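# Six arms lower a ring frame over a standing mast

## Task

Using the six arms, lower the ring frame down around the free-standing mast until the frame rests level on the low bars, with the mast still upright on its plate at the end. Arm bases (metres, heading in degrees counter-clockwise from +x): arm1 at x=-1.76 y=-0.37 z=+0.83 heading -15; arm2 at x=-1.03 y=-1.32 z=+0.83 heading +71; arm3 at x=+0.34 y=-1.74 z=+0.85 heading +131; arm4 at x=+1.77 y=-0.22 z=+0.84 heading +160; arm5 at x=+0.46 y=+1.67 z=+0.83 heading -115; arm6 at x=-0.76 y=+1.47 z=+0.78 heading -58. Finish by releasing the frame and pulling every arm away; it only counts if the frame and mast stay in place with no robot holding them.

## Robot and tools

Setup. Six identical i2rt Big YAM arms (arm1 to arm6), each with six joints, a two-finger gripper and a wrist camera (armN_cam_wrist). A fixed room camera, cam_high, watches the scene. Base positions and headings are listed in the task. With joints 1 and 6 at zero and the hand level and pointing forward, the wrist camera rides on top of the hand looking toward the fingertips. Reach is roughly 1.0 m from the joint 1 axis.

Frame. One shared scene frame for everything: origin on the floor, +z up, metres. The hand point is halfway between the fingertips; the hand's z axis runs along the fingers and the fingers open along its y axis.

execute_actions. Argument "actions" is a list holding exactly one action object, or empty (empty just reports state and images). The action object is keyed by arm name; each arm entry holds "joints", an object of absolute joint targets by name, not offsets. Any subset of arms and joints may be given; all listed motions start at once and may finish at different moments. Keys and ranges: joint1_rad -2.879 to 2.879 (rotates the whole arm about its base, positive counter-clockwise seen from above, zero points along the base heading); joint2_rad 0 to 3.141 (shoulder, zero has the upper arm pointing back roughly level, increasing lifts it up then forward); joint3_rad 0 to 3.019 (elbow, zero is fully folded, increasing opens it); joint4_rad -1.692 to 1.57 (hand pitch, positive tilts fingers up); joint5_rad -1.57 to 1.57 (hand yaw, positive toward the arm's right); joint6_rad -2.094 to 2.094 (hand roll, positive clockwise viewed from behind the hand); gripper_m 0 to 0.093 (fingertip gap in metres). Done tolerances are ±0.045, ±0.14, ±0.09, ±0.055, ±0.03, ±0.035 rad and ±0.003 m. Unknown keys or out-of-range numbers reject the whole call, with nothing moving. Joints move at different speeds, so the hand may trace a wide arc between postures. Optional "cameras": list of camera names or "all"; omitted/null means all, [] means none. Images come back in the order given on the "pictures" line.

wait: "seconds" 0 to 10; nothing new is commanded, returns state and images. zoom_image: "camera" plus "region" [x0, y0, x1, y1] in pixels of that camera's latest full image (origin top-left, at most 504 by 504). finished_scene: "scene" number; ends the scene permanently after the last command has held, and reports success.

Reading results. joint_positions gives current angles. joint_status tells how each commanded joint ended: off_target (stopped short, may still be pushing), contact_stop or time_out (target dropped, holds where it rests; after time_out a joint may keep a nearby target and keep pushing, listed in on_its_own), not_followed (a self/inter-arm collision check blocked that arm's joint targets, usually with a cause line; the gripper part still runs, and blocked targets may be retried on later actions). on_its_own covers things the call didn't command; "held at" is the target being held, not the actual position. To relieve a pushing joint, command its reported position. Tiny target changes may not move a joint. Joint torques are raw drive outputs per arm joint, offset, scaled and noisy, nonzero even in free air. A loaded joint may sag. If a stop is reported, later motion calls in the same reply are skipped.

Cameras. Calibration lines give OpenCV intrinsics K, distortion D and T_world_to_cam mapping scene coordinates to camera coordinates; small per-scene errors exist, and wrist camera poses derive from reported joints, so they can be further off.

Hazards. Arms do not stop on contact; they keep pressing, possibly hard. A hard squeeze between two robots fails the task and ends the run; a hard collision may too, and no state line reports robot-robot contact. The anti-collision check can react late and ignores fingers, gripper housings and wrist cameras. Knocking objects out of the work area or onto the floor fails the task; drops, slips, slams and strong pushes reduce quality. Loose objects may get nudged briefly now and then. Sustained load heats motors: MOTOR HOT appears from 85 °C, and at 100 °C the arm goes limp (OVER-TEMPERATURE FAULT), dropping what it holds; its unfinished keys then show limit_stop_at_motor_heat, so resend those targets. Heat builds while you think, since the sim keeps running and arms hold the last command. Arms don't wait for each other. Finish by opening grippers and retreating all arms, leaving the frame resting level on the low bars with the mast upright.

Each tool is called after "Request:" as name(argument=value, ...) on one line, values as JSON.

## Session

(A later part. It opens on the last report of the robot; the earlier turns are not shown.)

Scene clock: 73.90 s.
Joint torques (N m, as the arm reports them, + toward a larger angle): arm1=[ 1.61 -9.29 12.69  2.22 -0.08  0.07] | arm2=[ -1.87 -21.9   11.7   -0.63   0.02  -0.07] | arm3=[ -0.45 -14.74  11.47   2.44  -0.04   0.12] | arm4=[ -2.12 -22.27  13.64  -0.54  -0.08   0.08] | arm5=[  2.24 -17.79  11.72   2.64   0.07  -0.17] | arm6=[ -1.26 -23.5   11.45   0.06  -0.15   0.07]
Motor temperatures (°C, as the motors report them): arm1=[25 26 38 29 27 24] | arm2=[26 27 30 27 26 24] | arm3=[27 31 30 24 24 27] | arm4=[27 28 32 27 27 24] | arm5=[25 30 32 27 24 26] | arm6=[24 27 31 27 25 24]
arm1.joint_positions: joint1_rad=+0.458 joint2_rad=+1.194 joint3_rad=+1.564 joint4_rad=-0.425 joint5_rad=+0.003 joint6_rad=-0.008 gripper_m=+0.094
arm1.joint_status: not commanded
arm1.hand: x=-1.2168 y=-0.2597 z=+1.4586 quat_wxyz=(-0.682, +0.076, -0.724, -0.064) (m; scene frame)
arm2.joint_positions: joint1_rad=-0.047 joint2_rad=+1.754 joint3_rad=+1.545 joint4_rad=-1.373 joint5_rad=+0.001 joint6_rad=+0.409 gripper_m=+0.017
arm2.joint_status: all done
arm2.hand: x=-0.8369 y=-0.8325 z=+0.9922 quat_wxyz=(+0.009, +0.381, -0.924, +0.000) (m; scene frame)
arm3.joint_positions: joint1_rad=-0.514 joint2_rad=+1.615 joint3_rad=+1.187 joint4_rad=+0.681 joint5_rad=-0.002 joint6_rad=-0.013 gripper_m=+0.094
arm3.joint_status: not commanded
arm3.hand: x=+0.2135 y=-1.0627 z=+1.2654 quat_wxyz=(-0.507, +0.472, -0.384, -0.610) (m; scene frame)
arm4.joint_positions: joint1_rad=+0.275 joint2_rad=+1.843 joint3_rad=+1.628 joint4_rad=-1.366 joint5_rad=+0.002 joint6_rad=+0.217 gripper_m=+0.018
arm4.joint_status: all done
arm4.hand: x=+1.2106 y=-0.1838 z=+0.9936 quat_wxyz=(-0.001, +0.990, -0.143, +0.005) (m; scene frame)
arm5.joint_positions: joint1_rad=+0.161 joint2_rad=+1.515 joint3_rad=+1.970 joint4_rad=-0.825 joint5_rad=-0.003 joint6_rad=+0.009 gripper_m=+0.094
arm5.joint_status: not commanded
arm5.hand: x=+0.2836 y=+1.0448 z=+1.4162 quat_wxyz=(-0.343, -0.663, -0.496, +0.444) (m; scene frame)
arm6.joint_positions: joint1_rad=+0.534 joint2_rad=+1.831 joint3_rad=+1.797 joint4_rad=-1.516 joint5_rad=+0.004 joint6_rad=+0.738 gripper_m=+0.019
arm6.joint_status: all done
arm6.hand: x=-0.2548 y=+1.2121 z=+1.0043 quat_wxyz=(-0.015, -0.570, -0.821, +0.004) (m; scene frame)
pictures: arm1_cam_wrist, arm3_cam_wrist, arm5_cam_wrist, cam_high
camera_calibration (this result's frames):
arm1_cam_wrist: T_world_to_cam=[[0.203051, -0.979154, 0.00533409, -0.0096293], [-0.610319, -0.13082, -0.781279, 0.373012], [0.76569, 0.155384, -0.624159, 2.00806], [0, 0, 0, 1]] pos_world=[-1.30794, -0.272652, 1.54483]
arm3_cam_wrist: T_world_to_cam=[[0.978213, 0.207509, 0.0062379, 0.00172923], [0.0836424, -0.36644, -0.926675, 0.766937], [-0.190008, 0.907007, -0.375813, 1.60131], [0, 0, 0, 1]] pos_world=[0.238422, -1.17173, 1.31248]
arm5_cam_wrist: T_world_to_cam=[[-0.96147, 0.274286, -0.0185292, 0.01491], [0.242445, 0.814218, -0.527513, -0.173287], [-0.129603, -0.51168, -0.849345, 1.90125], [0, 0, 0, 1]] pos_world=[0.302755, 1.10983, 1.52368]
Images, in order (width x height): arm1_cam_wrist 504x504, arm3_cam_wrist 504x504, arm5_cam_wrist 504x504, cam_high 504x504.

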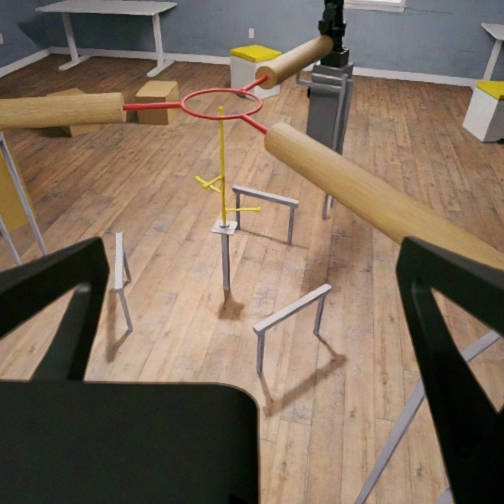

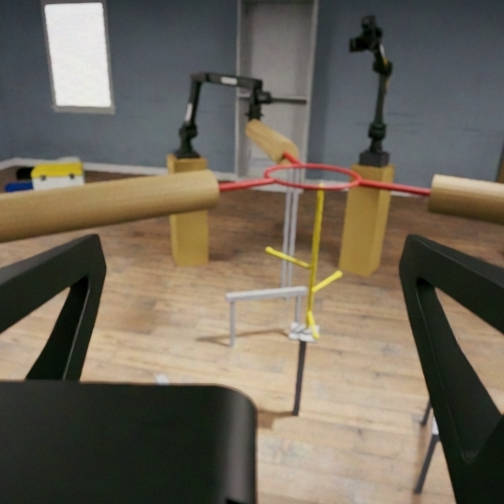

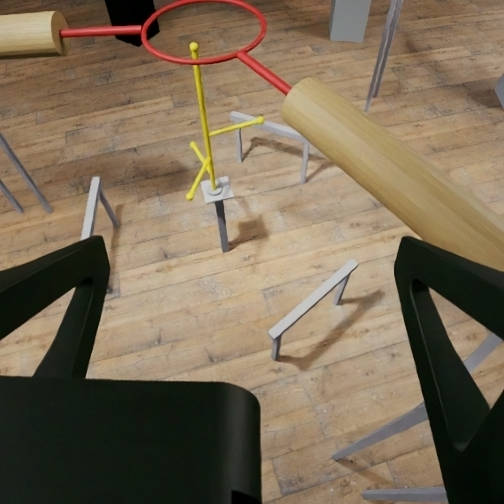

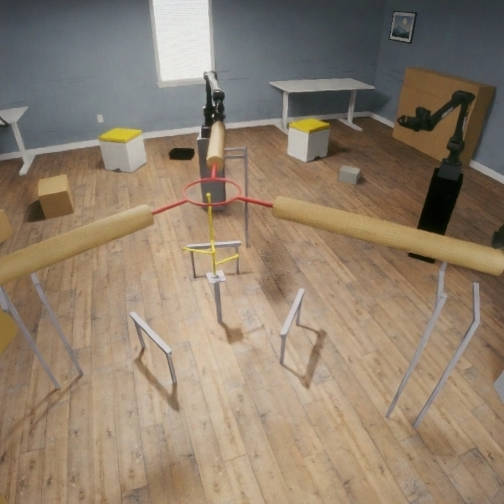

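Request:
execute_actions(actions=[{"arm2":{"joints":{"joint1_rad":-0.28,"joint2_rad":1.65,"joint3_rad":1.475,"joint4_rad":-1.33,"joint6_rad":0.07}},"arm4":{"joints":{"joint1_rad":0.06,"joint2_rad":1.92,"joint3_rad":1.81,"joint4_rad":-1.42,"joint6_rad":-0.11}},"arm6":{"joints":{"joint1_rad":0.32,"joint2_rad":1.57,"joint3_rad":1.525,"joint4_rad":-1.455,"joint6_rad":0.41}}}], cameras=[])

Request:
execute_actions(actions=[{"arm2":{"joints":{"joint1_rad":-0.505,"joint2_rad":1.627,"joint3_rad":1.44,"joint4_rad":-1.325,"joint6_rad":-0.26}},"arm4":{"joints":{"joint1_rad":-0.13,"joint2_rad":2.065,"joint3_rad":2.034,"joint4_rad":-1.49,"joint6_rad":-0.405}},"arm6":{"joints":{"joint1_rad":0.038,"joint2_rad":1.41,"joint3_rad":1.325,"joint4_rad":-1.43,"joint6_rad":0.027}}}], cameras=["arm1_cam_wrist","arm5_cam_wrist","cam_high"])

Scene clock: 85.10 s.
Joint torques (N m, as the arm reports them, + toward a larger angle): arm1=[ 1.75 -9.38 12.67  2.23 -0.07  0.06] | arm2=[ -0.58 -19.71  10.75   0.32   0.18  -0.05] | arm3=[ -0.36 -14.62  11.5    2.38  -0.05   0.12] | arm4=[ -0.88 -20.47  15.65  -0.02  -0.5    0.19] | arm5=[  2.33 -17.68  11.56   2.55   0.05  -0.21] | arm6=[ -1.85 -17.74   9.45   2.05   0.33  -0.15]
Motor temperatures (°C, as the motors report them): arm1=[25 26 38 29 27 24] | arm2=[26 27 32 27 26 24] | arm3=[27 31 31 24 24 27] | arm4=[27 29 35 27 27 24] | arm5=[25 30 33 27 24 26] | arm6=[24 28 34 27 25 24]
arm1.joint_positions: joint1_rad=+0.458 joint2_rad=+1.194 joint3_rad=+1.564 joint4_rad=-0.425 joint5_rad=+0.003 joint6_rad=-0.008 gripper_m=+0.094
arm1.joint_status: not commanded
arm1.hand: x=-1.2168 y=-0.2597 z=+1.4586 quat_wxyz=(-0.682, +0.076, -0.724, -0.064) (m; scene frame)
arm2.joint_positions: joint1_rad=-0.281 joint2_rad=+1.673 joint3_rad=+1.434 joint4_rad=-1.341 joint5_rad=-0.004 joint6_rad=+0.067 gripper_m=+0.017
arm2.joint_status: all done
arm2.hand: x=-0.7476 y=-0.9167 z=+0.9890 quat_wxyz=(+0.010, +0.431, -0.902, -0.004) (m; scene frame)
arm3.joint_positions: joint1_rad=-0.514 joint2_rad=+1.615 joint3_rad=+1.187 joint4_rad=+0.681 joint5_rad=-0.002 joint6_rad=-0.013 gripper_m=+0.094
arm3.joint_status: not commanded
arm3.hand: x=+0.2135 y=-1.0627 z=+1.2654 quat_wxyz=(-0.507, +0.472, -0.384, -0.610) (m; scene frame)
arm4.joint_positions: joint1_rad=+0.037 joint2_rad=+1.919 joint3_rad=+1.736 joint4_rad=-1.418 joint5_rad=+0.011 joint6_rad=-0.132 gripper_m=+0.018
arm4.joint_status: all done
arm4.hand: x=+1.2139 y=-0.0449 z=+0.9918 quat_wxyz=(-0.001, +0.996, -0.087, +0.016) (m; scene frame)
arm5.joint_positions: joint1_rad=+0.161 joint2_rad=+1.515 joint3_rad=+1.970 joint4_rad=-0.825 joint5_rad=-0.003 joint6_rad=+0.009 gripper_m=+0.094
arm5.joint_status: not commanded
arm5.hand: x=+0.2836 y=+1.0448 z=+1.4162 quat_wxyz=(-0.343, -0.663, -0.496, +0.444) (m; scene frame)
arm6.joint_positions: joint1_rad=+0.329 joint2_rad=+1.589 joint3_rad=+1.499 joint4_rad=-1.490 joint5_rad=-0.008 joint6_rad=+0.418 gripper_m=+0.019
arm6.joint_status: all done
arm6.hand: x=-0.3933 y=+1.1769 z=+1.0115 quat_wxyz=(+0.001, -0.522, -0.853, -0.002) (m; scene frame)
pictures: none
No camera images: the call's "cameras" was empty. Leave "cameras" out to get every camera's image.

Scene clock: 86.13 s.
Joint torques (N m, as the arm reports them, + toward a larger angle): arm1=[ 1.66 -9.39 12.7   2.23 -0.08  0.07] | arm2=[ -0.32 -20.4    9.96  -0.22  -0.02  -0.04] | arm3=[ -0.51 -14.61  11.49   2.36  -0.05   0.12] | arm4=[ -1.99 -26.86  14.43  -1.13  -0.27  -0.02] | arm5=[  2.35 -17.73  11.61   2.65   0.03  -0.18] | arm6=[ -0.62 -16.36   8.45   0.57  -0.24  -0.05]
Motor temperatures (°C, as the motors report them): arm1=[25 26 38 29 27 24] | arm2=[26 28 32 27 26 24] | arm3=[27 31 31 24 24 27] | arm4=[27 29 35 27 27 24] | arm5=[25 30 33 27 24 26] | arm6=[24 28 34 27 25 24]
arm1.joint_positions: joint1_rad=+0.458 joint2_rad=+1.194 joint3_rad=+1.564 joint4_rad=-0.425 joint5_rad=+0.003 joint6_rad=-0.008 gripper_m=+0.094
arm1.joint_status: not commanded
arm1.hand: x=-1.2168 y=-0.2597 z=+1.4586 quat_wxyz=(-0.682, +0.076, -0.724, -0.064) (m; scene frame)
arm2.joint_positions: joint1_rad=-0.509 joint2_rad=+1.662 joint3_rad=+1.410 joint4_rad=-1.320 joint5_rad=+0.001 joint6_rad=-0.265 gripper_m=+0.017
arm2.joint_status: all done
arm2.hand: x=-0.6649 y=-0.9950 z=+0.9843 quat_wxyz=(+0.006, +0.477, -0.879, -0.004) (m; scene frame)
arm3.joint_positions: joint1_rad=-0.514 joint2_rad=+1.615 joint3_rad=+1.187 joint4_rad=+0.681 joint5_rad=-0.002 joint6_rad=-0.013 gripper_m=+0.094
arm3.joint_status: not commanded
arm3.hand: x=+0.2135 y=-1.0627 z=+1.2654 quat_wxyz=(-0.507, +0.472, -0.384, -0.610) (m; scene frame)
arm4.joint_positions: joint1_rad=-0.137 joint2_rad=+2.099 joint3_rad=+1.976 joint4_rad=-1.462 joint5_rad=+0.005 joint6_rad=-0.409 gripper_m=+0.018
arm4.joint_status: all done
arm4.hand: x=+1.1963 y=+0.0769 z=+0.9740 quat_wxyz=(+0.002, +0.999, -0.037, +0.008) (m; scene frame)
arm5.joint_positions: joint1_rad=+0.161 joint2_rad=+1.515 joint3_rad=+1.970 joint4_rad=-0.825 joint5_rad=-0.003 joint6_rad=+0.009 gripper_m=+0.094
arm5.joint_status: not commanded
arm5.hand: x=+0.2836 y=+1.0448 z=+1.4162 quat_wxyz=(-0.343, -0.663, -0.496, +0.444) (m; scene frame)
arm6.joint_positions: joint1_rad=+0.033 joint2_rad=+1.443 joint3_rad=+1.313 joint4_rad=-1.424 joint5_rad=+0.005 joint6_rad=+0.025 gripper_m=+0.019
arm6.joint_status: all done
arm6.hand: x=-0.5268 y=+1.1231 z=+1.0032 quat_wxyz=(-0.009, -0.480, -0.877, +0.009) (m; scene frame)
pictures: arm1_cam_wrist, arm5_cam_wrist, cam_high
camera_calibration (this result's frames):
arm1_cam_wrist: T_world_to_cam=[[0.203051, -0.979154, 0.00533409, -0.0096293], [-0.610319, -0.13082, -0.781279, 0.373012], [0.76569, 0.155384, -0.624159, 2.00806], [0, 0, 0, 1]] pos_world=[-1.30794, -0.272652, 1.54483]
arm5_cam_wrist: T_world_to_cam=[[-0.96147, 0.274286, -0.0185292, 0.01491], [0.242445, 0.814218, -0.527513, -0.173287], [-0.129603, -0.51168, -0.849345, 1.90125], [0, 0, 0, 1]] pos_world=[0.302755, 1.10983, 1.52368]
Images, in order (width x height): arm1_cam_wrist 504x504, arm5_cam_wrist 504x504, cam_high 504x504.

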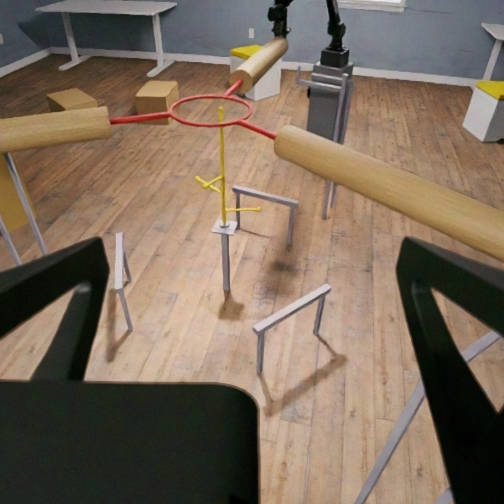

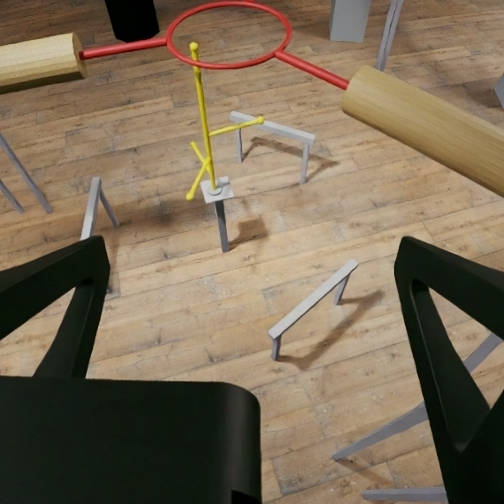

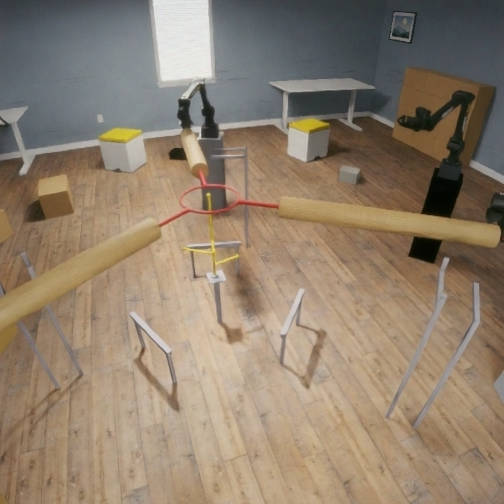

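Request:
execute_actions(actions=[{"arm2":{"joints":{"joint2_rad":1.745,"joint3_rad":1.266,"joint4_rad":-1.04}},"arm4":{"joints":{"joint2_rad":2.13,"joint3_rad":1.816,"joint4_rad":-1.2}},"arm6":{"joints":{"joint2_rad":1.51,"joint3_rad":1.1,"joint4_rad":-1.13}},"arm3":{"joints":{"joint2_rad":2.0,"joint4_rad":1.2}}}], cameras=["cam_high"])

Request:
execute_actions(actions=[{"arm2":{"joints":{"joint2_rad":1.918,"joint3_rad":1.176,"joint4_rad":-0.777}},"arm4":{"joints":{"joint2_rad":2.262,"joint3_rad":1.738,"joint4_rad":-0.993}},"arm6":{"joints":{"joint2_rad":1.67,"joint3_rad":0.964,"joint4_rad":-0.828}},"arm3":{"joints":{"joint2_rad":2.4,"joint3_rad":1.3,"joint4_rad":1.57}}}], cameras=["arm1_cam_wrist","arm3_cam_wrist","arm5_cam_wrist"])

Scene clock: 95.73 s.
Joint torques (N m, as the arm reports them, + toward a larger angle): arm1=[ 1.63 -9.42 12.67  2.22 -0.07  0.07] | arm2=[ -0.54 -22.56   7.97   0.03   0.07  -0.04] | arm3=[ -0.29 -17.37   9.71   2.17  -0.04   0.13] | arm4=[ -1.91 -29.86   9.86  -0.59  -0.39  -0.02] | arm5=[  2.41 -17.79  11.61   2.74   0.07  -0.18] | arm6=[ -0.6  -17.97   7.01   0.31  -0.17  -0.04]
Motor temperatures (°C, as the motors report them): arm1=[25 26 39 29 27 24] | arm2=[26 28 32 27 26 24] | arm3=[27 31 31 24 24 27] | arm4=[27 31 36 27 27 24] | arm5=[25 30 33 27 24 26] | arm6=[24 28 33 27 25 24]
arm1.joint_positions: joint1_rad=+0.458 joint2_rad=+1.194 joint3_rad=+1.564 joint4_rad=-0.425 joint5_rad=+0.003 joint6_rad=-0.008 gripper_m=+0.094
arm1.joint_status: not commanded
arm1.hand: x=-1.2168 y=-0.2597 z=+1.4586 quat_wxyz=(-0.682, +0.076, -0.724, -0.064) (m; scene frame)
arm2.joint_positions: joint1_rad=-0.507 joint2_rad=+1.796 joint3_rad=+1.250 joint4_rad=-1.042 joint5_rad=-0.002 joint6_rad=-0.265 gripper_m=+0.017
arm2.joint_status: all done
arm2.hand: x=-0.6664 y=-0.9923 z=+0.8641 quat_wxyz=(+0.014, +0.478, -0.878, -0.003) (m; scene frame)
arm3.joint_positions: joint1_rad=-0.514 joint2_rad=+2.014 joint3_rad=+1.181 joint4_rad=+1.184 joint5_rad=-0.002 joint6_rad=-0.013 gripper_m=+0.094
arm3.joint_status: all done
arm3.hand: x=+0.2047 y=-1.0209 z=+1.1017 quat_wxyz=(-0.525, +0.442, -0.359, -0.632) (m; scene frame)
arm4.joint_positions: joint1_rad=-0.131 joint2_rad=+2.191 joint3_rad=+1.799 joint4_rad=-1.184 joint5_rad=+0.008 joint6_rad=-0.409 gripper_m=+0.018
arm4.joint_status: all done
arm4.hand: x=+1.1931 y=+0.0749 z=+0.8507 quat_wxyz=(-0.002, +0.999, -0.034, +0.005) (m; scene frame)
arm5.joint_positions: joint1_rad=+0.161 joint2_rad=+1.515 joint3_rad=+1.970 joint4_rad=-0.825 joint5_rad=-0.003 joint6_rad=+0.009 gripper_m=+0.094
arm5.joint_status: not commanded
arm5.hand: x=+0.2836 y=+1.0448 z=+1.4162 quat_wxyz=(-0.343, -0.663, -0.496, +0.444) (m; scene frame)
arm6.joint_positions: joint1_rad=+0.033 joint2_rad=+1.552 joint3_rad=+1.097 joint4_rad=-1.117 joint5_rad=+0.003 joint6_rad=+0.024 gripper_m=+0.019
arm6.joint_status: all done
arm6.hand: x=-0.5251 y=+1.1206 z=+0.8809 quat_wxyz=(-0.002, -0.480, -0.877, +0.004) (m; scene frame)
pictures: cam_high
Images, in order (width x height): cam_high 504x504.

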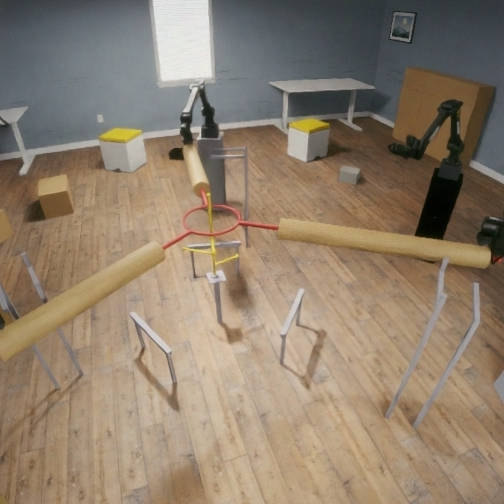

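Scene clock: 97.13 s.
Joint torques (N m, as the arm reports them, + toward a larger angle): arm1=[ 1.61 -9.37 12.69  2.23 -0.08  0.07] | arm2=[ -1.08 -23.57   6.18  -0.04   0.01  -0.06] | arm3=[ -0.41 -18.7    7.18   2.08  -0.05   0.13] | arm4=[ -2.45 -29.58   8.07  -0.77  -0.32  -0.07] | arm5=[  2.29 -18.24  11.74   2.47   0.06  -0.17] | arm6=[ -0.4  -18.02   5.14   0.51  -0.11  -0.06]
Motor temperatures (°C, as the motors report them): arm1=[25 26 39 29 27 24] | arm2=[26 28 31 27 26 24] | arm3=[27 31 30 24 24 27] | arm4=[27 31 35 27 27 24] | arm5=[25 30 33 27 24 26] | arm6=[24 28 33 27 25 24]
arm1.joint_positions: joint1_rad=+0.458 joint2_rad=+1.194 joint3_rad=+1.564 joint4_rad=-0.425 joint5_rad=+0.003 joint6_rad=-0.008 gripper_m=+0.094
arm1.joint_status: not commanded
arm1.hand: x=-1.2168 y=-0.2597 z=+1.4586 quat_wxyz=(-0.682, +0.076, -0.724, -0.064) (m; scene frame)
arm2.joint_positions: joint1_rad=-0.501 joint2_rad=+1.970 joint3_rad=+1.168 joint4_rad=-0.777 joint5_rad=-0.001 joint6_rad=-0.262 gripper_m=+0.017
arm2.joint_status: all done
arm2.hand: x=-0.6690 y=-0.9899 z=+0.7568 quat_wxyz=(+0.009, +0.479, -0.878, -0.004) (m; scene frame)
arm3.joint_positions: joint1_rad=-0.514 joint2_rad=+2.417 joint3_rad=+1.284 joint4_rad=+1.554 joint5_rad=-0.002 joint6_rad=-0.013 gripper_m=+0.094
arm3.joint_status: all done
arm3.hand: x=+0.2033 y=-1.0164 z=+0.9415 quat_wxyz=(-0.538, +0.419, -0.341, -0.647) (m; scene frame)
arm4.joint_positions: joint1_rad=-0.126 joint2_rad=+2.317 joint3_rad=+1.731 joint4_rad=-0.974 joint5_rad=+0.006 joint6_rad=-0.404 gripper_m=+0.018
arm4.joint_status: all done
arm4.hand: x=+1.1908 y=+0.0718 z=+0.7486 quat_wxyz=(-0.004, +0.999, -0.033, -0.003) (m; scene frame)
arm5.joint_positions: joint1_rad=+0.161 joint2_rad=+1.515 joint3_rad=+1.970 joint4_rad=-0.825 joint5_rad=-0.003 joint6_rad=+0.009 gripper_m=+0.094
arm5.joint_status: not commanded
arm5.hand: x=+0.2836 y=+1.0448 z=+1.4162 quat_wxyz=(-0.343, -0.663, -0.496, +0.444) (m; scene frame)
arm6.joint_positions: joint1_rad=+0.033 joint2_rad=+1.704 joint3_rad=+0.971 joint4_rad=-0.821 joint5_rad=+0.002 joint6_rad=+0.024 gripper_m=+0.019
arm6.joint_status: all done
arm6.hand: x=-0.5235 y=+1.1183 z=+0.7791 quat_wxyz=(-0.011, -0.480, -0.877, +0.008) (m; scene frame)
pictures: arm1_cam_wrist, arm3_cam_wrist, arm5_cam_wrist
camera_calibration (this result's frames):
arm1_cam_wrist: T_world_to_cam=[[0.203051, -0.979154, 0.00533409, -0.0096293], [-0.610319, -0.13082, -0.781279, 0.373012], [0.76569, 0.155384, -0.624159, 2.00806], [0, 0, 0, 1]] pos_world=[-1.30794, -0.272652, 1.54483]
arm3_cam_wrist: T_world_to_cam=[[0.978571, 0.205731, 0.00856308, 0.000091394], [0.0527195, -0.210129, -0.976251, 0.696399], [-0.199046, 0.955783, -0.216472, 1.33708], [0, 0, 0, 1]] pos_world=[0.229337, -1.13164, 0.969301]
arm5_cam_wrist: T_world_to_cam=[[-0.96147, 0.274286, -0.0185292, 0.01491], [0.242445, 0.814218, -0.527513, -0.173287], [-0.129603, -0.51168, -0.849345, 1.90125], [0, 0, 0, 1]] pos_world=[0.302755, 1.10983, 1.52368]
Images, in order (width x height): arm1_cam_wrist 504x504, arm3_cam_wrist 504x504, arm5_cam_wrist 504x504.

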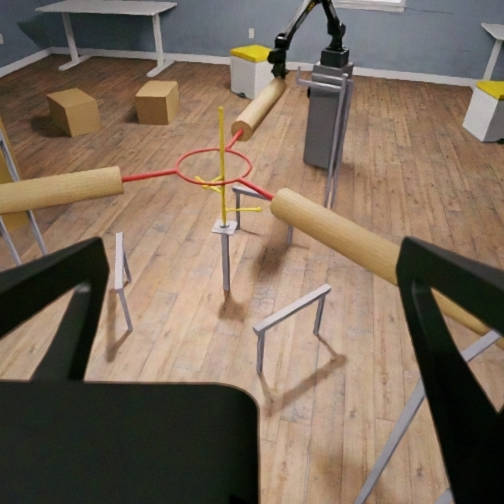

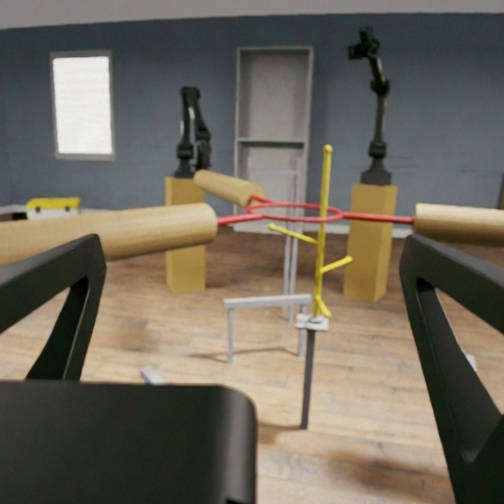

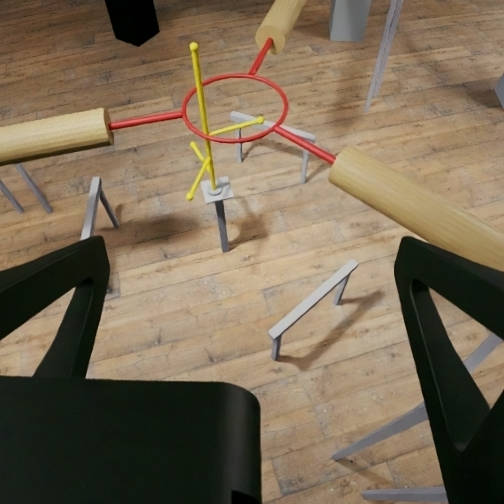

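Request:
execute_actions(actions=[{"arm2":{"joints":{"joint2_rad":2.115,"joint3_rad":1.147,"joint4_rad":-0.55}},"arm4":{"joints":{"joint2_rad":2.415,"joint3_rad":1.735,"joint4_rad":-0.835}},"arm6":{"joints":{"joint2_rad":1.9,"joint3_rad":0.905,"joint4_rad":-0.55}}}], cameras=["arm3_cam_wrist","arm5_cam_wrist"])

Scene clock: 105.23 s.
Joint torques (N m, as the arm reports them, + toward a larger angle): arm1=[ 1.63 -9.38 12.69  2.23 -0.08  0.07] | arm2=[ -1.15 -23.67   4.26  -0.05   0.03  -0.09] | arm3=[ -0.39 -18.79   7.16   2.12  -0.05   0.13] | arm4=[ -3.21 -29.09   7.31  -0.94  -0.13  -0.12] | arm5=[  2.58 -18.05  11.72   2.67   0.05  -0.15] | arm6=[ -0.73 -18.27   3.04  -0.03  -0.21  -0.05]
Motor temperatures (°C, as the motors report them): arm1=[25 26 39 29 27 24] | arm2=[26 28 30 27 26 24] | arm3=[27 32 29 24 24 27] | arm4=[27 32 33 27 27 24] | arm5=[25 30 33 27 24 26] | arm6=[24 28 31 27 25 24]
arm1.joint_positions: joint1_rad=+0.458 joint2_rad=+1.194 joint3_rad=+1.564 joint4_rad=-0.425 joint5_rad=+0.003 joint6_rad=-0.008 gripper_m=+0.094
arm1.joint_status: not commanded
arm1.hand: x=-1.2168 y=-0.2597 z=+1.4586 quat_wxyz=(-0.682, +0.076, -0.724, -0.064) (m; scene frame)
arm2.joint_positions: joint1_rad=-0.500 joint2_rad=+2.161 joint3_rad=+1.148 joint4_rad=-0.549 joint5_rad=-0.001 joint6_rad=-0.259 gripper_m=+0.017
arm2.joint_status: all done
arm2.hand: x=-0.6724 y=-0.9905 z=+0.6612 quat_wxyz=(+0.001, +0.478, -0.878, -0.006) (m; scene frame)
arm3.joint_positions: joint1_rad=-0.514 joint2_rad=+2.417 joint3_rad=+1.284 joint4_rad=+1.554 joint5_rad=-0.002 joint6_rad=-0.013 gripper_m=+0.094
arm3.joint_status: not commanded
arm3.hand: x=+0.2033 y=-1.0164 z=+0.9415 quat_wxyz=(-0.538, +0.419, -0.341, -0.647) (m; scene frame)
arm4.joint_positions: joint1_rad=-0.117 joint2_rad=+2.462 joint3_rad=+1.728 joint4_rad=-0.812 joint5_rad=+0.002 joint6_rad=-0.396 gripper_m=+0.018
arm4.joint_status: all done
arm4.hand: x=+1.1888 y=+0.0654 z=+0.6575 quat_wxyz=(-0.005, +0.999, -0.033, -0.010) (m; scene frame)
arm5.joint_positions: joint1_rad=+0.161 joint2_rad=+1.515 joint3_rad=+1.970 joint4_rad=-0.825 joint5_rad=-0.003 joint6_rad=+0.009 gripper_m=+0.094
arm5.joint_status: not commanded
arm5.hand: x=+0.2836 y=+1.0448 z=+1.4162 quat_wxyz=(-0.343, -0.663, -0.496, +0.444) (m; scene frame)
arm6.joint_positions: joint1_rad=+0.033 joint2_rad=+1.922 joint3_rad=+0.919 joint4_rad=-0.528 joint5_rad=+0.004 joint6_rad=+0.024 gripper_m=+0.019
arm6.joint_status: all done
arm6.hand: x=-0.5218 y=+1.1144 z=+0.6788 quat_wxyz=(-0.020, -0.480, -0.877, +0.014) (m; scene frame)
pictures: arm3_cam_wrist, arm5_cam_wrist
camera_calibration (this result's frames):
arm3_cam_wrist: T_world_to_cam=[[0.978571, 0.205731, 0.00856308, 0.000091394], [0.0527195, -0.210129, -0.976251, 0.696399], [-0.199046, 0.955783, -0.216472, 1.33708], [0, 0, 0, 1]] pos_world=[0.229337, -1.13164, 0.969301]
arm5_cam_wrist: T_world_to_cam=[[-0.96147, 0.274286, -0.0185292, 0.01491], [0.242445, 0.814218, -0.527513, -0.173287], [-0.129603, -0.51168, -0.849345, 1.90125], [0, 0, 0, 1]] pos_world=[0.302755, 1.10983, 1.52368]
Images, in order (width x height): arm3_cam_wrist 504x504, arm5_cam_wrist 504x504.

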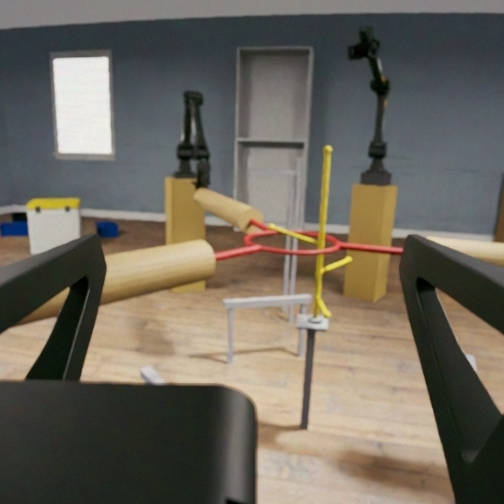

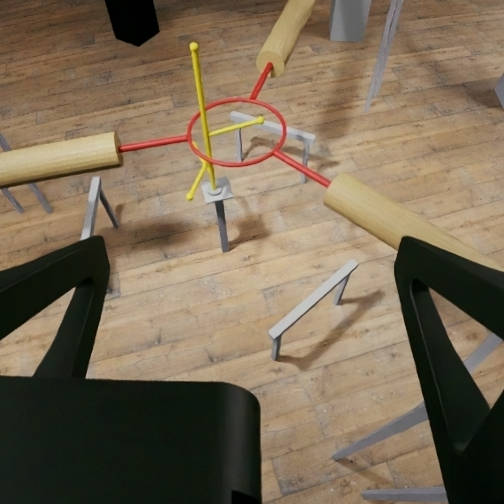

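Request:
execute_actions(actions=[{"arm2":{"joints":{"joint1_rad":-0.54,"joint2_rad":2.235,"joint3_rad":1.385,"joint4_rad":-0.68,"joint6_rad":-0.3}},"arm4":{"joints":{"joint1_rad":-0.22,"joint2_rad":2.345,"joint3_rad":1.56,"joint4_rad":-0.745,"joint6_rad":-0.49}},"arm6":{"joints":{"joint1_rad":0.21,"joint2_rad":1.96,"joint3_rad":0.985,"joint4_rad":-0.59,"joint6_rad":0.21}}}], cameras=[])

Request:
execute_actions(actions=[{"arm2":{"joints":{"joint1_rad":-0.573,"joint2_rad":2.355,"joint3_rad":1.645,"joint4_rad":-0.815,"joint6_rad":-0.333}},"arm4":{"joints":{"joint1_rad":-0.318,"joint2_rad":2.285,"joint3_rad":1.418,"joint4_rad":-0.66,"joint6_rad":-0.588}},"arm6":{"joints":{"joint1_rad":0.343,"joint2_rad":2.01,"joint3_rad":1.07,"joint4_rad":-0.625,"joint6_rad":0.343}}}], cameras=["arm1_cam_wrist","arm3_cam_wrist","arm5_cam_wrist"])

Scene clock: 111.57 s.
Joint torques (N m, as the arm reports them, + toward a larger angle): arm1=[ 1.64 -9.4  12.71  2.25 -0.08  0.07] | arm2=[ -1.97 -24.67   5.77  -0.77   0.    -0.28] | arm3=[ -0.34 -18.89   7.19   2.19  -0.05   0.12] | arm4=[ -2.73 -27.05   5.88  -0.34   0.04  -0.14] | arm5=[  2.45 -17.98  11.72   2.6    0.06  -0.16] | arm6=[ -1.45 -17.45   4.74  -0.3   -0.21  -0.03]
Motor temperatures (°C, as the motors report them): arm1=[25 26 40 29 27 24] | arm2=[26 29 29 27 26 24] | arm3=[27 33 29 24 24 27] | arm4=[27 33 32 27 27 24] | arm5=[25 30 33 27 24 26] | arm6=[24 28 30 27 25 24]
arm1.joint_positions: joint1_rad=+0.458 joint2_rad=+1.194 joint3_rad=+1.564 joint4_rad=-0.425 joint5_rad=+0.003 joint6_rad=-0.008 gripper_m=+0.094
arm1.joint_status: not commanded
arm1.hand: x=-1.2168 y=-0.2597 z=+1.4586 quat_wxyz=(-0.682, +0.076, -0.724, -0.064) (m; scene frame)
arm2.joint_positions: joint1_rad=-0.526 joint2_rad=+2.263 joint3_rad=+1.376 joint4_rad=-0.658 joint5_rad=+0.000 joint6_rad=-0.279 gripper_m=+0.017
arm2.joint_status: all done
arm2.hand: x=-0.6106 y=-0.9542 z=+0.6602 quat_wxyz=(-0.008, +0.476, -0.879, -0.007) (m; scene frame)
arm3.joint_positions: joint1_rad=-0.514 joint2_rad=+2.417 joint3_rad=+1.284 joint4_rad=+1.554 joint5_rad=-0.002 joint6_rad=-0.013 gripper_m=+0.094
arm3.joint_status: not commanded
arm3.hand: x=+0.2033 y=-1.0164 z=+0.9415 quat_wxyz=(-0.538, +0.419, -0.341, -0.647) (m; scene frame)
arm4.joint_positions: joint1_rad=-0.211 joint2_rad=+2.387 joint3_rad=+1.562 joint4_rad=-0.735 joint5_rad=-0.003 joint6_rad=-0.481 gripper_m=+0.018
arm4.joint_status: all done
arm4.hand: x=+1.2544 y=+0.0953 z=+0.6572 quat_wxyz=(-0.001, +0.999, -0.037, -0.005) (m; scene frame)
arm5.joint_positions: joint1_rad=+0.161 joint2_rad=+1.515 joint3_rad=+1.970 joint4_rad=-0.825 joint5_rad=-0.003 joint6_rad=+0.009 gripper_m=+0.094
arm5.joint_status: not commanded
arm5.hand: x=+0.2836 y=+1.0448 z=+1.4162 quat_wxyz=(-0.343, -0.663, -0.496, +0.444) (m; scene frame)
arm6.joint_positions: joint1_rad=+0.214 joint2_rad=+1.962 joint3_rad=+0.978 joint4_rad=-0.563 joint5_rad=+0.005 joint6_rad=+0.206 gripper_m=+0.019
arm6.joint_status: all done
arm6.hand: x=-0.4506 y=+1.1524 z=+0.6745 quat_wxyz=(-0.014, -0.480, -0.877, +0.009) (m; scene frame)
pictures: none
No camera images: the call's "cameras" was empty. Leave "cameras" out to get every camera's image.

Scene clock: 112.63 s.
Joint torques (N m, as the arm reports them, + toward a larger angle): arm1=[ 1.67 -9.42 12.68  2.22 -0.07  0.07] | arm2=[ -1.83 -27.05   7.38  -1.01   0.01  -0.28] | arm3=[ -0.39 -18.88   7.17   2.14  -0.04   0.13] | arm4=[ -2.87 -25.9    5.08  -0.46   0.11  -0.19] | arm5=[  2.15 -17.79  11.59   2.59   0.05  -0.2 ] | arm6=[ -1.27 -19.04   4.81  -0.27  -0.18   0.  ]
Motor temperatures (°C, as the motors report them): arm1=[25 26 40 29 27 24] | arm2=[26 29 29 27 26 24] | arm3=[27 33 29 24 24 27] | arm4=[27 33 32 27 27 24] | arm5=[25 30 33 27 24 26] | arm6=[24 28 30 27 25 24]
arm1.joint_positions: joint1_rad=+0.458 joint2_rad=+1.194 joint3_rad=+1.564 joint4_rad=-0.425 joint5_rad=+0.003 joint6_rad=-0.008 gripper_m=+0.094
arm1.joint_status: not commanded
arm1.hand: x=-1.2168 y=-0.2597 z=+1.4586 quat_wxyz=(-0.682, +0.076, -0.724, -0.064) (m; scene frame)
arm2.joint_positions: joint1_rad=-0.560 joint2_rad=+2.385 joint3_rad=+1.623 joint4_rad=-0.787 joint5_rad=+0.000 joint6_rad=-0.313 gripper_m=+0.017
arm2.joint_status: all done
arm2.hand: x=-0.5502 y=-0.9302 z=+0.6541 quat_wxyz=(-0.005, +0.476, -0.880, -0.006) (m; scene frame)
arm3.joint_positions: joint1_rad=-0.514 joint2_rad=+2.417 joint3_rad=+1.284 joint4_rad=+1.554 joint5_rad=-0.002 joint6_rad=-0.013 gripper_m=+0.094
arm3.joint_status: not commanded
arm3.hand: x=+0.2033 y=-1.0164 z=+0.9415 quat_wxyz=(-0.538, +0.419, -0.341, -0.647) (m; scene frame)
arm4.joint_positions: joint1_rad=-0.305 joint2_rad=+2.328 joint3_rad=+1.423 joint4_rad=-0.648 joint5_rad=-0.004 joint6_rad=-0.576 gripper_m=+0.018
arm4.joint_status: all done
arm4.hand: x=+1.3141 y=+0.1215 z=+0.6564 quat_wxyz=(-0.003, +0.999, -0.037, -0.008) (m; scene frame)
arm5.joint_positions: joint1_rad=+0.161 joint2_rad=+1.515 joint3_rad=+1.970 joint4_rad=-0.825 joint5_rad=-0.003 joint6_rad=+0.009 gripper_m=+0.094
arm5.joint_status: not commanded
arm5.hand: x=+0.2836 y=+1.0448 z=+1.4162 quat_wxyz=(-0.343, -0.663, -0.496, +0.444) (m; scene frame)
arm6.joint_positions: joint1_rad=+0.343 joint2_rad=+2.015 joint3_rad=+1.065 joint4_rad=-0.597 joint5_rad=+0.005 joint6_rad=+0.336 gripper_m=+0.019
arm6.joint_status: all done
arm6.hand: x=-0.3900 y=+1.1782 z=+0.6704 quat_wxyz=(-0.015, -0.480, -0.877, +0.007) (m; scene frame)
pictures: arm1_cam_wrist, arm3_cam_wrist, arm5_cam_wrist
camera_calibration (this result's frames):
arm1_cam_wrist: T_world_to_cam=[[0.203051, -0.979154, 0.00533409, -0.0096293], [-0.610319, -0.13082, -0.781279, 0.373012], [0.76569, 0.155384, -0.624159, 2.00806], [0, 0, 0, 1]] pos_world=[-1.30794, -0.272652, 1.54483]
arm3_cam_wrist: T_world_to_cam=[[0.978571, 0.205731, 0.00856308, 0.000091394], [0.0527195, -0.210129, -0.976251, 0.696399], [-0.199046, 0.955783, -0.216472, 1.33708], [0, 0, 0, 1]] pos_world=[0.229337, -1.13164, 0.969301]
arm5_cam_wrist: T_world_to_cam=[[-0.96147, 0.274286, -0.0185292, 0.01491], [0.242445, 0.814218, -0.527513, -0.173287], [-0.129603, -0.51168, -0.849345, 1.90125], [0, 0, 0, 1]] pos_world=[0.302755, 1.10983, 1.52368]
Images, in order (width x height): arm1_cam_wrist 504x504, arm3_cam_wrist 504x504, arm5_cam_wrist 504x504.

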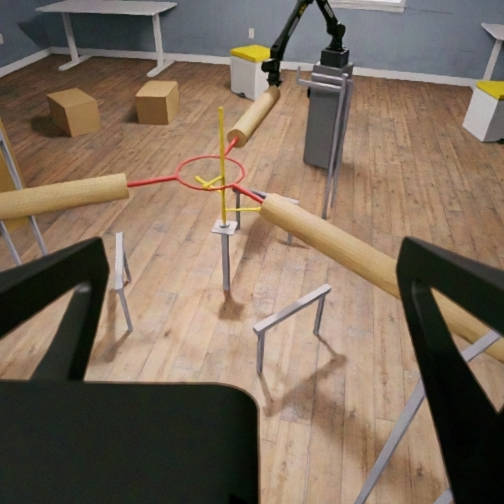

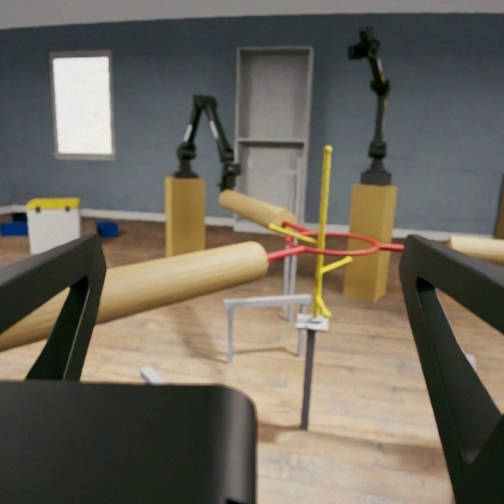

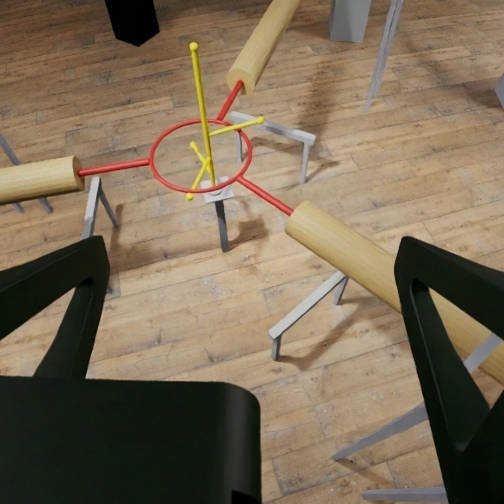

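Request:
execute_actions(actions=[{"arm2":{"joints":{"joint1_rad":-0.535,"joint2_rad":2.435,"joint3_rad":1.745,"joint4_rad":-0.845,"joint6_rad":-0.295}},"arm4":{"joints":{"joint1_rad":-0.365,"joint2_rad":2.37,"joint3_rad":1.495,"joint4_rad":-0.665,"joint6_rad":-0.63}},"arm6":{"joints":{"joint1_rad":0.395,"joint2_rad":2.04,"joint3_rad":0.995,"joint4_rad":-0.55,"joint6_rad":0.39}}}], cameras=["arm3_cam_wrist","arm5_cam_wrist"])

Scene clock: 119.40 s.
Joint torques (N m, as the arm reports them, + toward a larger angle): arm1=[ 1.59 -9.3  12.71  2.23 -0.08  0.07] | arm2=[ -0.67 -27.85   7.56  -1.01   0.    -0.09] | arm3=[ -0.58 -18.9    7.19   2.15  -0.05   0.12] | arm4=[ -3.15 -23.8    6.15  -0.78   0.1   -0.18] | arm5=[  2.54 -17.86  11.7    2.55   0.07  -0.16] | arm6=[  0.36 -17.86   2.6    0.11  -0.14   0.13]
Motor temperatures (°C, as the motors report them): arm1=[25 26 40 29 27 24] | arm2=[26 29 29 27 26 24] | arm3=[27 33 28 24 24 27] | arm4=[27 33 31 27 27 24] | arm5=[25 30 33 27 24 26] | arm6=[24 28 30 27 25 24]
arm1.joint_positions: joint1_rad=+0.458 joint2_rad=+1.194 joint3_rad=+1.564 joint4_rad=-0.425 joint5_rad=+0.003 joint6_rad=-0.008 gripper_m=+0.094
arm1.joint_status: not commanded
arm1.hand: x=-1.2168 y=-0.2597 z=+1.4586 quat_wxyz=(-0.682, +0.076, -0.724, -0.064) (m; scene frame)
arm2.joint_positions: joint1_rad=-0.536 joint2_rad=+2.464 joint3_rad=+1.721 joint4_rad=-0.817 joint5_rad=+0.000 joint6_rad=-0.294 gripper_m=+0.017
arm2.joint_status: all done
arm2.hand: x=-0.5465 y=-0.9067 z=+0.6332 quat_wxyz=(+0.000, +0.478, -0.878, -0.005) (m; scene frame)
arm3.joint_positions: joint1_rad=-0.514 joint2_rad=+2.417 joint3_rad=+1.284 joint4_rad=+1.554 joint5_rad=-0.002 joint6_rad=-0.013 gripper_m=+0.094
arm3.joint_status: not commanded
arm3.hand: x=+0.2033 y=-1.0164 z=+0.9415 quat_wxyz=(-0.538, +0.419, -0.341, -0.647) (m; scene frame)
arm4.joint_positions: joint1_rad=-0.346 joint2_rad=+2.383 joint3_rad=+1.490 joint4_rad=-0.645 joint5_rad=-0.004 joint6_rad=-0.618 gripper_m=+0.018
arm4.joint_status: all done
arm4.hand: x=+1.3132 y=+0.1519 z=+0.6420 quat_wxyz=(-0.008, +0.999, -0.036, -0.014) (m; scene frame)
arm5.joint_positions: joint1_rad=+0.161 joint2_rad=+1.515 joint3_rad=+1.970 joint4_rad=-0.825 joint5_rad=-0.003 joint6_rad=+0.009 gripper_m=+0.094
arm5.joint_status: not commanded
arm5.hand: x=+0.2836 y=+1.0448 z=+1.4162 quat_wxyz=(-0.343, -0.663, -0.496, +0.444) (m; scene frame)
arm6.joint_positions: joint1_rad=+0.379 joint2_rad=+2.037 joint3_rad=+1.014 joint4_rad=-0.533 joint5_rad=+0.004 joint6_rad=+0.372 gripper_m=+0.019
arm6.joint_status: all done
arm6.hand: x=-0.3948 y=+1.2022 z=+0.6497 quat_wxyz=(-0.011, -0.481, -0.877, +0.006) (m; scene frame)
pictures: arm3_cam_wrist, arm5_cam_wrist
camera_calibration (this result's frames):
arm3_cam_wrist: T_world_to_cam=[[0.978571, 0.205731, 0.00856308, 0.000091394], [0.0527195, -0.210129, -0.976251, 0.696399], [-0.199046, 0.955783, -0.216472, 1.33708], [0, 0, 0, 1]] pos_world=[0.229337, -1.13164, 0.969301]
arm5_cam_wrist: T_world_to_cam=[[-0.96147, 0.274286, -0.0185292, 0.01491], [0.242445, 0.814218, -0.527513, -0.173287], [-0.129603, -0.51168, -0.849345, 1.90125], [0, 0, 0, 1]] pos_world=[0.302755, 1.10983, 1.52368]
Images, in order (width x height): arm3_cam_wrist 504x504, arm5_cam_wrist 504x504.

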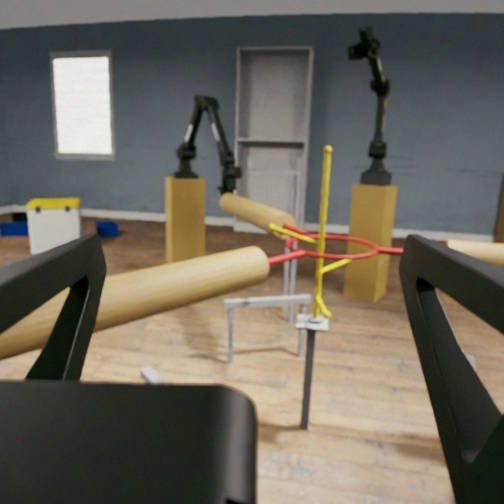

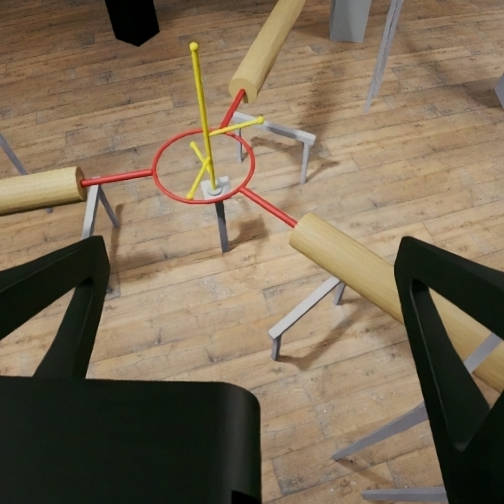

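Request:
execute_actions(actions=[{"arm2":{"joints":{"joint2_rad":2.64,"joint3_rad":1.84,"joint4_rad":-0.715}},"arm4":{"joints":{"joint2_rad":2.585,"joint3_rad":1.585,"joint4_rad":-0.535}},"arm6":{"joints":{"joint2_rad":2.285,"joint3_rad":1.07,"joint4_rad":-0.345}}}], cameras=["arm1_cam_wrist","arm3_cam_wrist","arm5_cam_wrist"])

Request:
zoom_image(camera="arm3_cam_wrist", region=[250,210,390,350])

Scene clock: 125.87 s.
Joint torques (N m, as the arm reports them, + toward a larger angle): arm1=[ 1.69 -9.33 12.7   2.22 -0.08  0.07] | arm2=[ -0.48 -29.47   6.28  -0.64  -0.01  -0.14] | arm3=[ -0.4  -18.77   7.16   2.14  -0.05   0.13] | arm4=[ -3.98 -26.4    4.82  -0.72   0.07  -0.25] | arm5=[  2.58 -17.92  11.68   2.56   0.08  -0.18] | arm6=[ -0.31 -20.85   1.67   0.16  -0.09   0.05]
Motor temperatures (°C, as the motors report them): arm1=[25 26 40 29 27 24] | arm2=[26 30 29 27 26 24] | arm3=[27 33 28 24 24 27] | arm4=[27 32 31 27 27 24] | arm5=[25 30 33 27 24 26] | arm6=[24 28 29 27 25 24]
arm1.joint_positions: joint1_rad=+0.458 joint2_rad=+1.194 joint3_rad=+1.564 joint4_rad=-0.425 joint5_rad=+0.003 joint6_rad=-0.008 gripper_m=+0.094
arm1.joint_status: not commanded
arm1.hand: x=-1.2168 y=-0.2597 z=+1.4586 quat_wxyz=(-0.682, +0.076, -0.724, -0.064) (m; scene frame)
arm2.joint_positions: joint1_rad=-0.536 joint2_rad=+2.682 joint3_rad=+1.825 joint4_rad=-0.698 joint5_rad=+0.000 joint6_rad=-0.290 gripper_m=+0.017
arm2.joint_status: all done
arm2.hand: x=-0.5466 y=-0.9054 z=+0.5253 quat_wxyz=(-0.002, +0.476, -0.879, -0.006) (m; scene frame)
arm3.joint_positions: joint1_rad=-0.514 joint2_rad=+2.417 joint3_rad=+1.284 joint4_rad=+1.554 joint5_rad=-0.002 joint6_rad=-0.013 gripper_m=+0.094
arm3.joint_status: not commanded
arm3.hand: x=+0.2033 y=-1.0164 z=+0.9415 quat_wxyz=(-0.538, +0.419, -0.341, -0.647) (m; scene frame)
arm4.joint_positions: joint1_rad=-0.337 joint2_rad=+2.620 joint3_rad=+1.582 joint4_rad=-0.515 joint5_rad=-0.004 joint6_rad=-0.610 gripper_m=+0.018
arm4.joint_status: all done
arm4.hand: x=+1.3169 y=+0.1426 z=+0.5291 quat_wxyz=(-0.003, +0.999, -0.036, -0.008) (m; scene frame)
arm5.joint_positions: joint1_rad=+0.161 joint2_rad=+1.515 joint3_rad=+1.970 joint4_rad=-0.825 joint5_rad=-0.003 joint6_rad=+0.009 gripper_m=+0.094
arm5.joint_status: not commanded
arm5.hand: x=+0.2836 y=+1.0448 z=+1.4162 quat_wxyz=(-0.343, -0.663, -0.496, +0.444) (m; scene frame)
arm6.joint_positions: joint1_rad=+0.386 joint2_rad=+2.301 joint3_rad=+1.084 joint4_rad=-0.328 joint5_rad=+0.002 joint6_rad=+0.381 gripper_m=+0.019
arm6.joint_status: all done
arm6.hand: x=-0.3854 y=+1.1993 z=+0.5467 quat_wxyz=(-0.016, -0.481, -0.876, +0.006) (m; scene frame)
pictures: arm1_cam_wrist, arm3_cam_wrist, arm5_cam_wrist
camera_calibration (this result's frames):
arm1_cam_wrist: T_world_to_cam=[[0.203051, -0.979154, 0.00533409, -0.0096293], [-0.610319, -0.13082, -0.781279, 0.373012], [0.76569, 0.155384, -0.624159, 2.00806], [0, 0, 0, 1]] pos_world=[-1.30794, -0.272652, 1.54483]
arm3_cam_wrist: T_world_to_cam=[[0.978571, 0.205731, 0.00856308, 0.000091394], [0.0527195, -0.210129, -0.976251, 0.696399], [-0.199046, 0.955783, -0.216472, 1.33708], [0, 0, 0, 1]] pos_world=[0.229337, -1.13164, 0.969301]
arm5_cam_wrist: T_world_to_cam=[[-0.96147, 0.274286, -0.0185292, 0.01491], [0.242445, 0.814218, -0.527513, -0.173287], [-0.129603, -0.51168, -0.849345, 1.90125], [0, 0, 0, 1]] pos_world=[0.302755, 1.10983, 1.52368]
Images, in order (width x height): arm1_cam_wrist 504x504, arm3_cam_wrist 504x504, arm5_cam_wrist 504x504.

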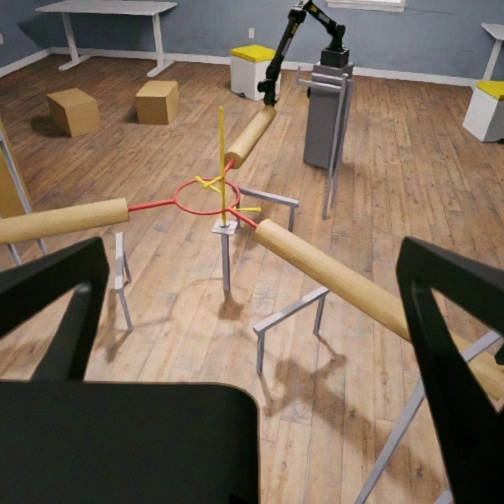

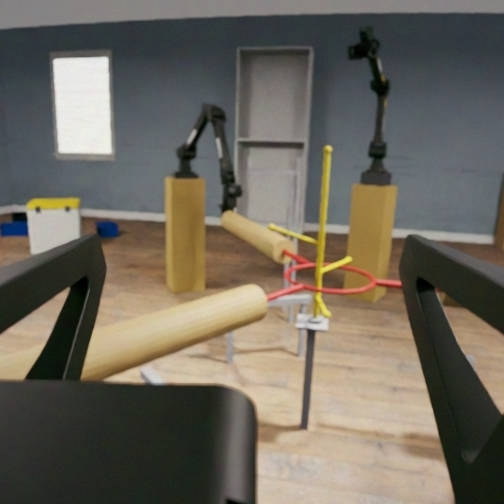

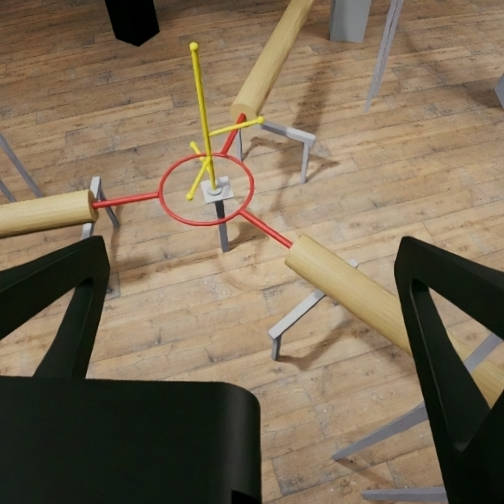

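Region (250, 210, 390, 350) of arm3_cam_wrist's 504x504 image, scaled by 3.600, with more detail than that image has.

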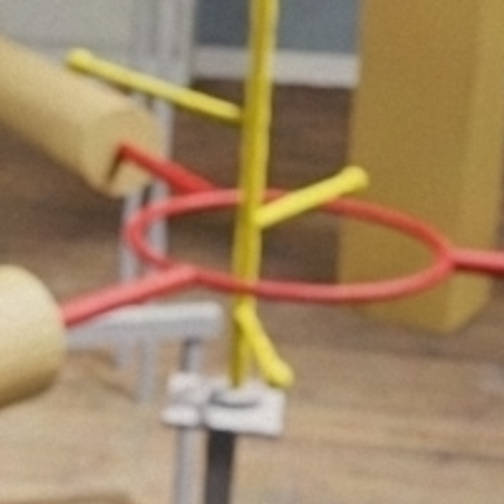

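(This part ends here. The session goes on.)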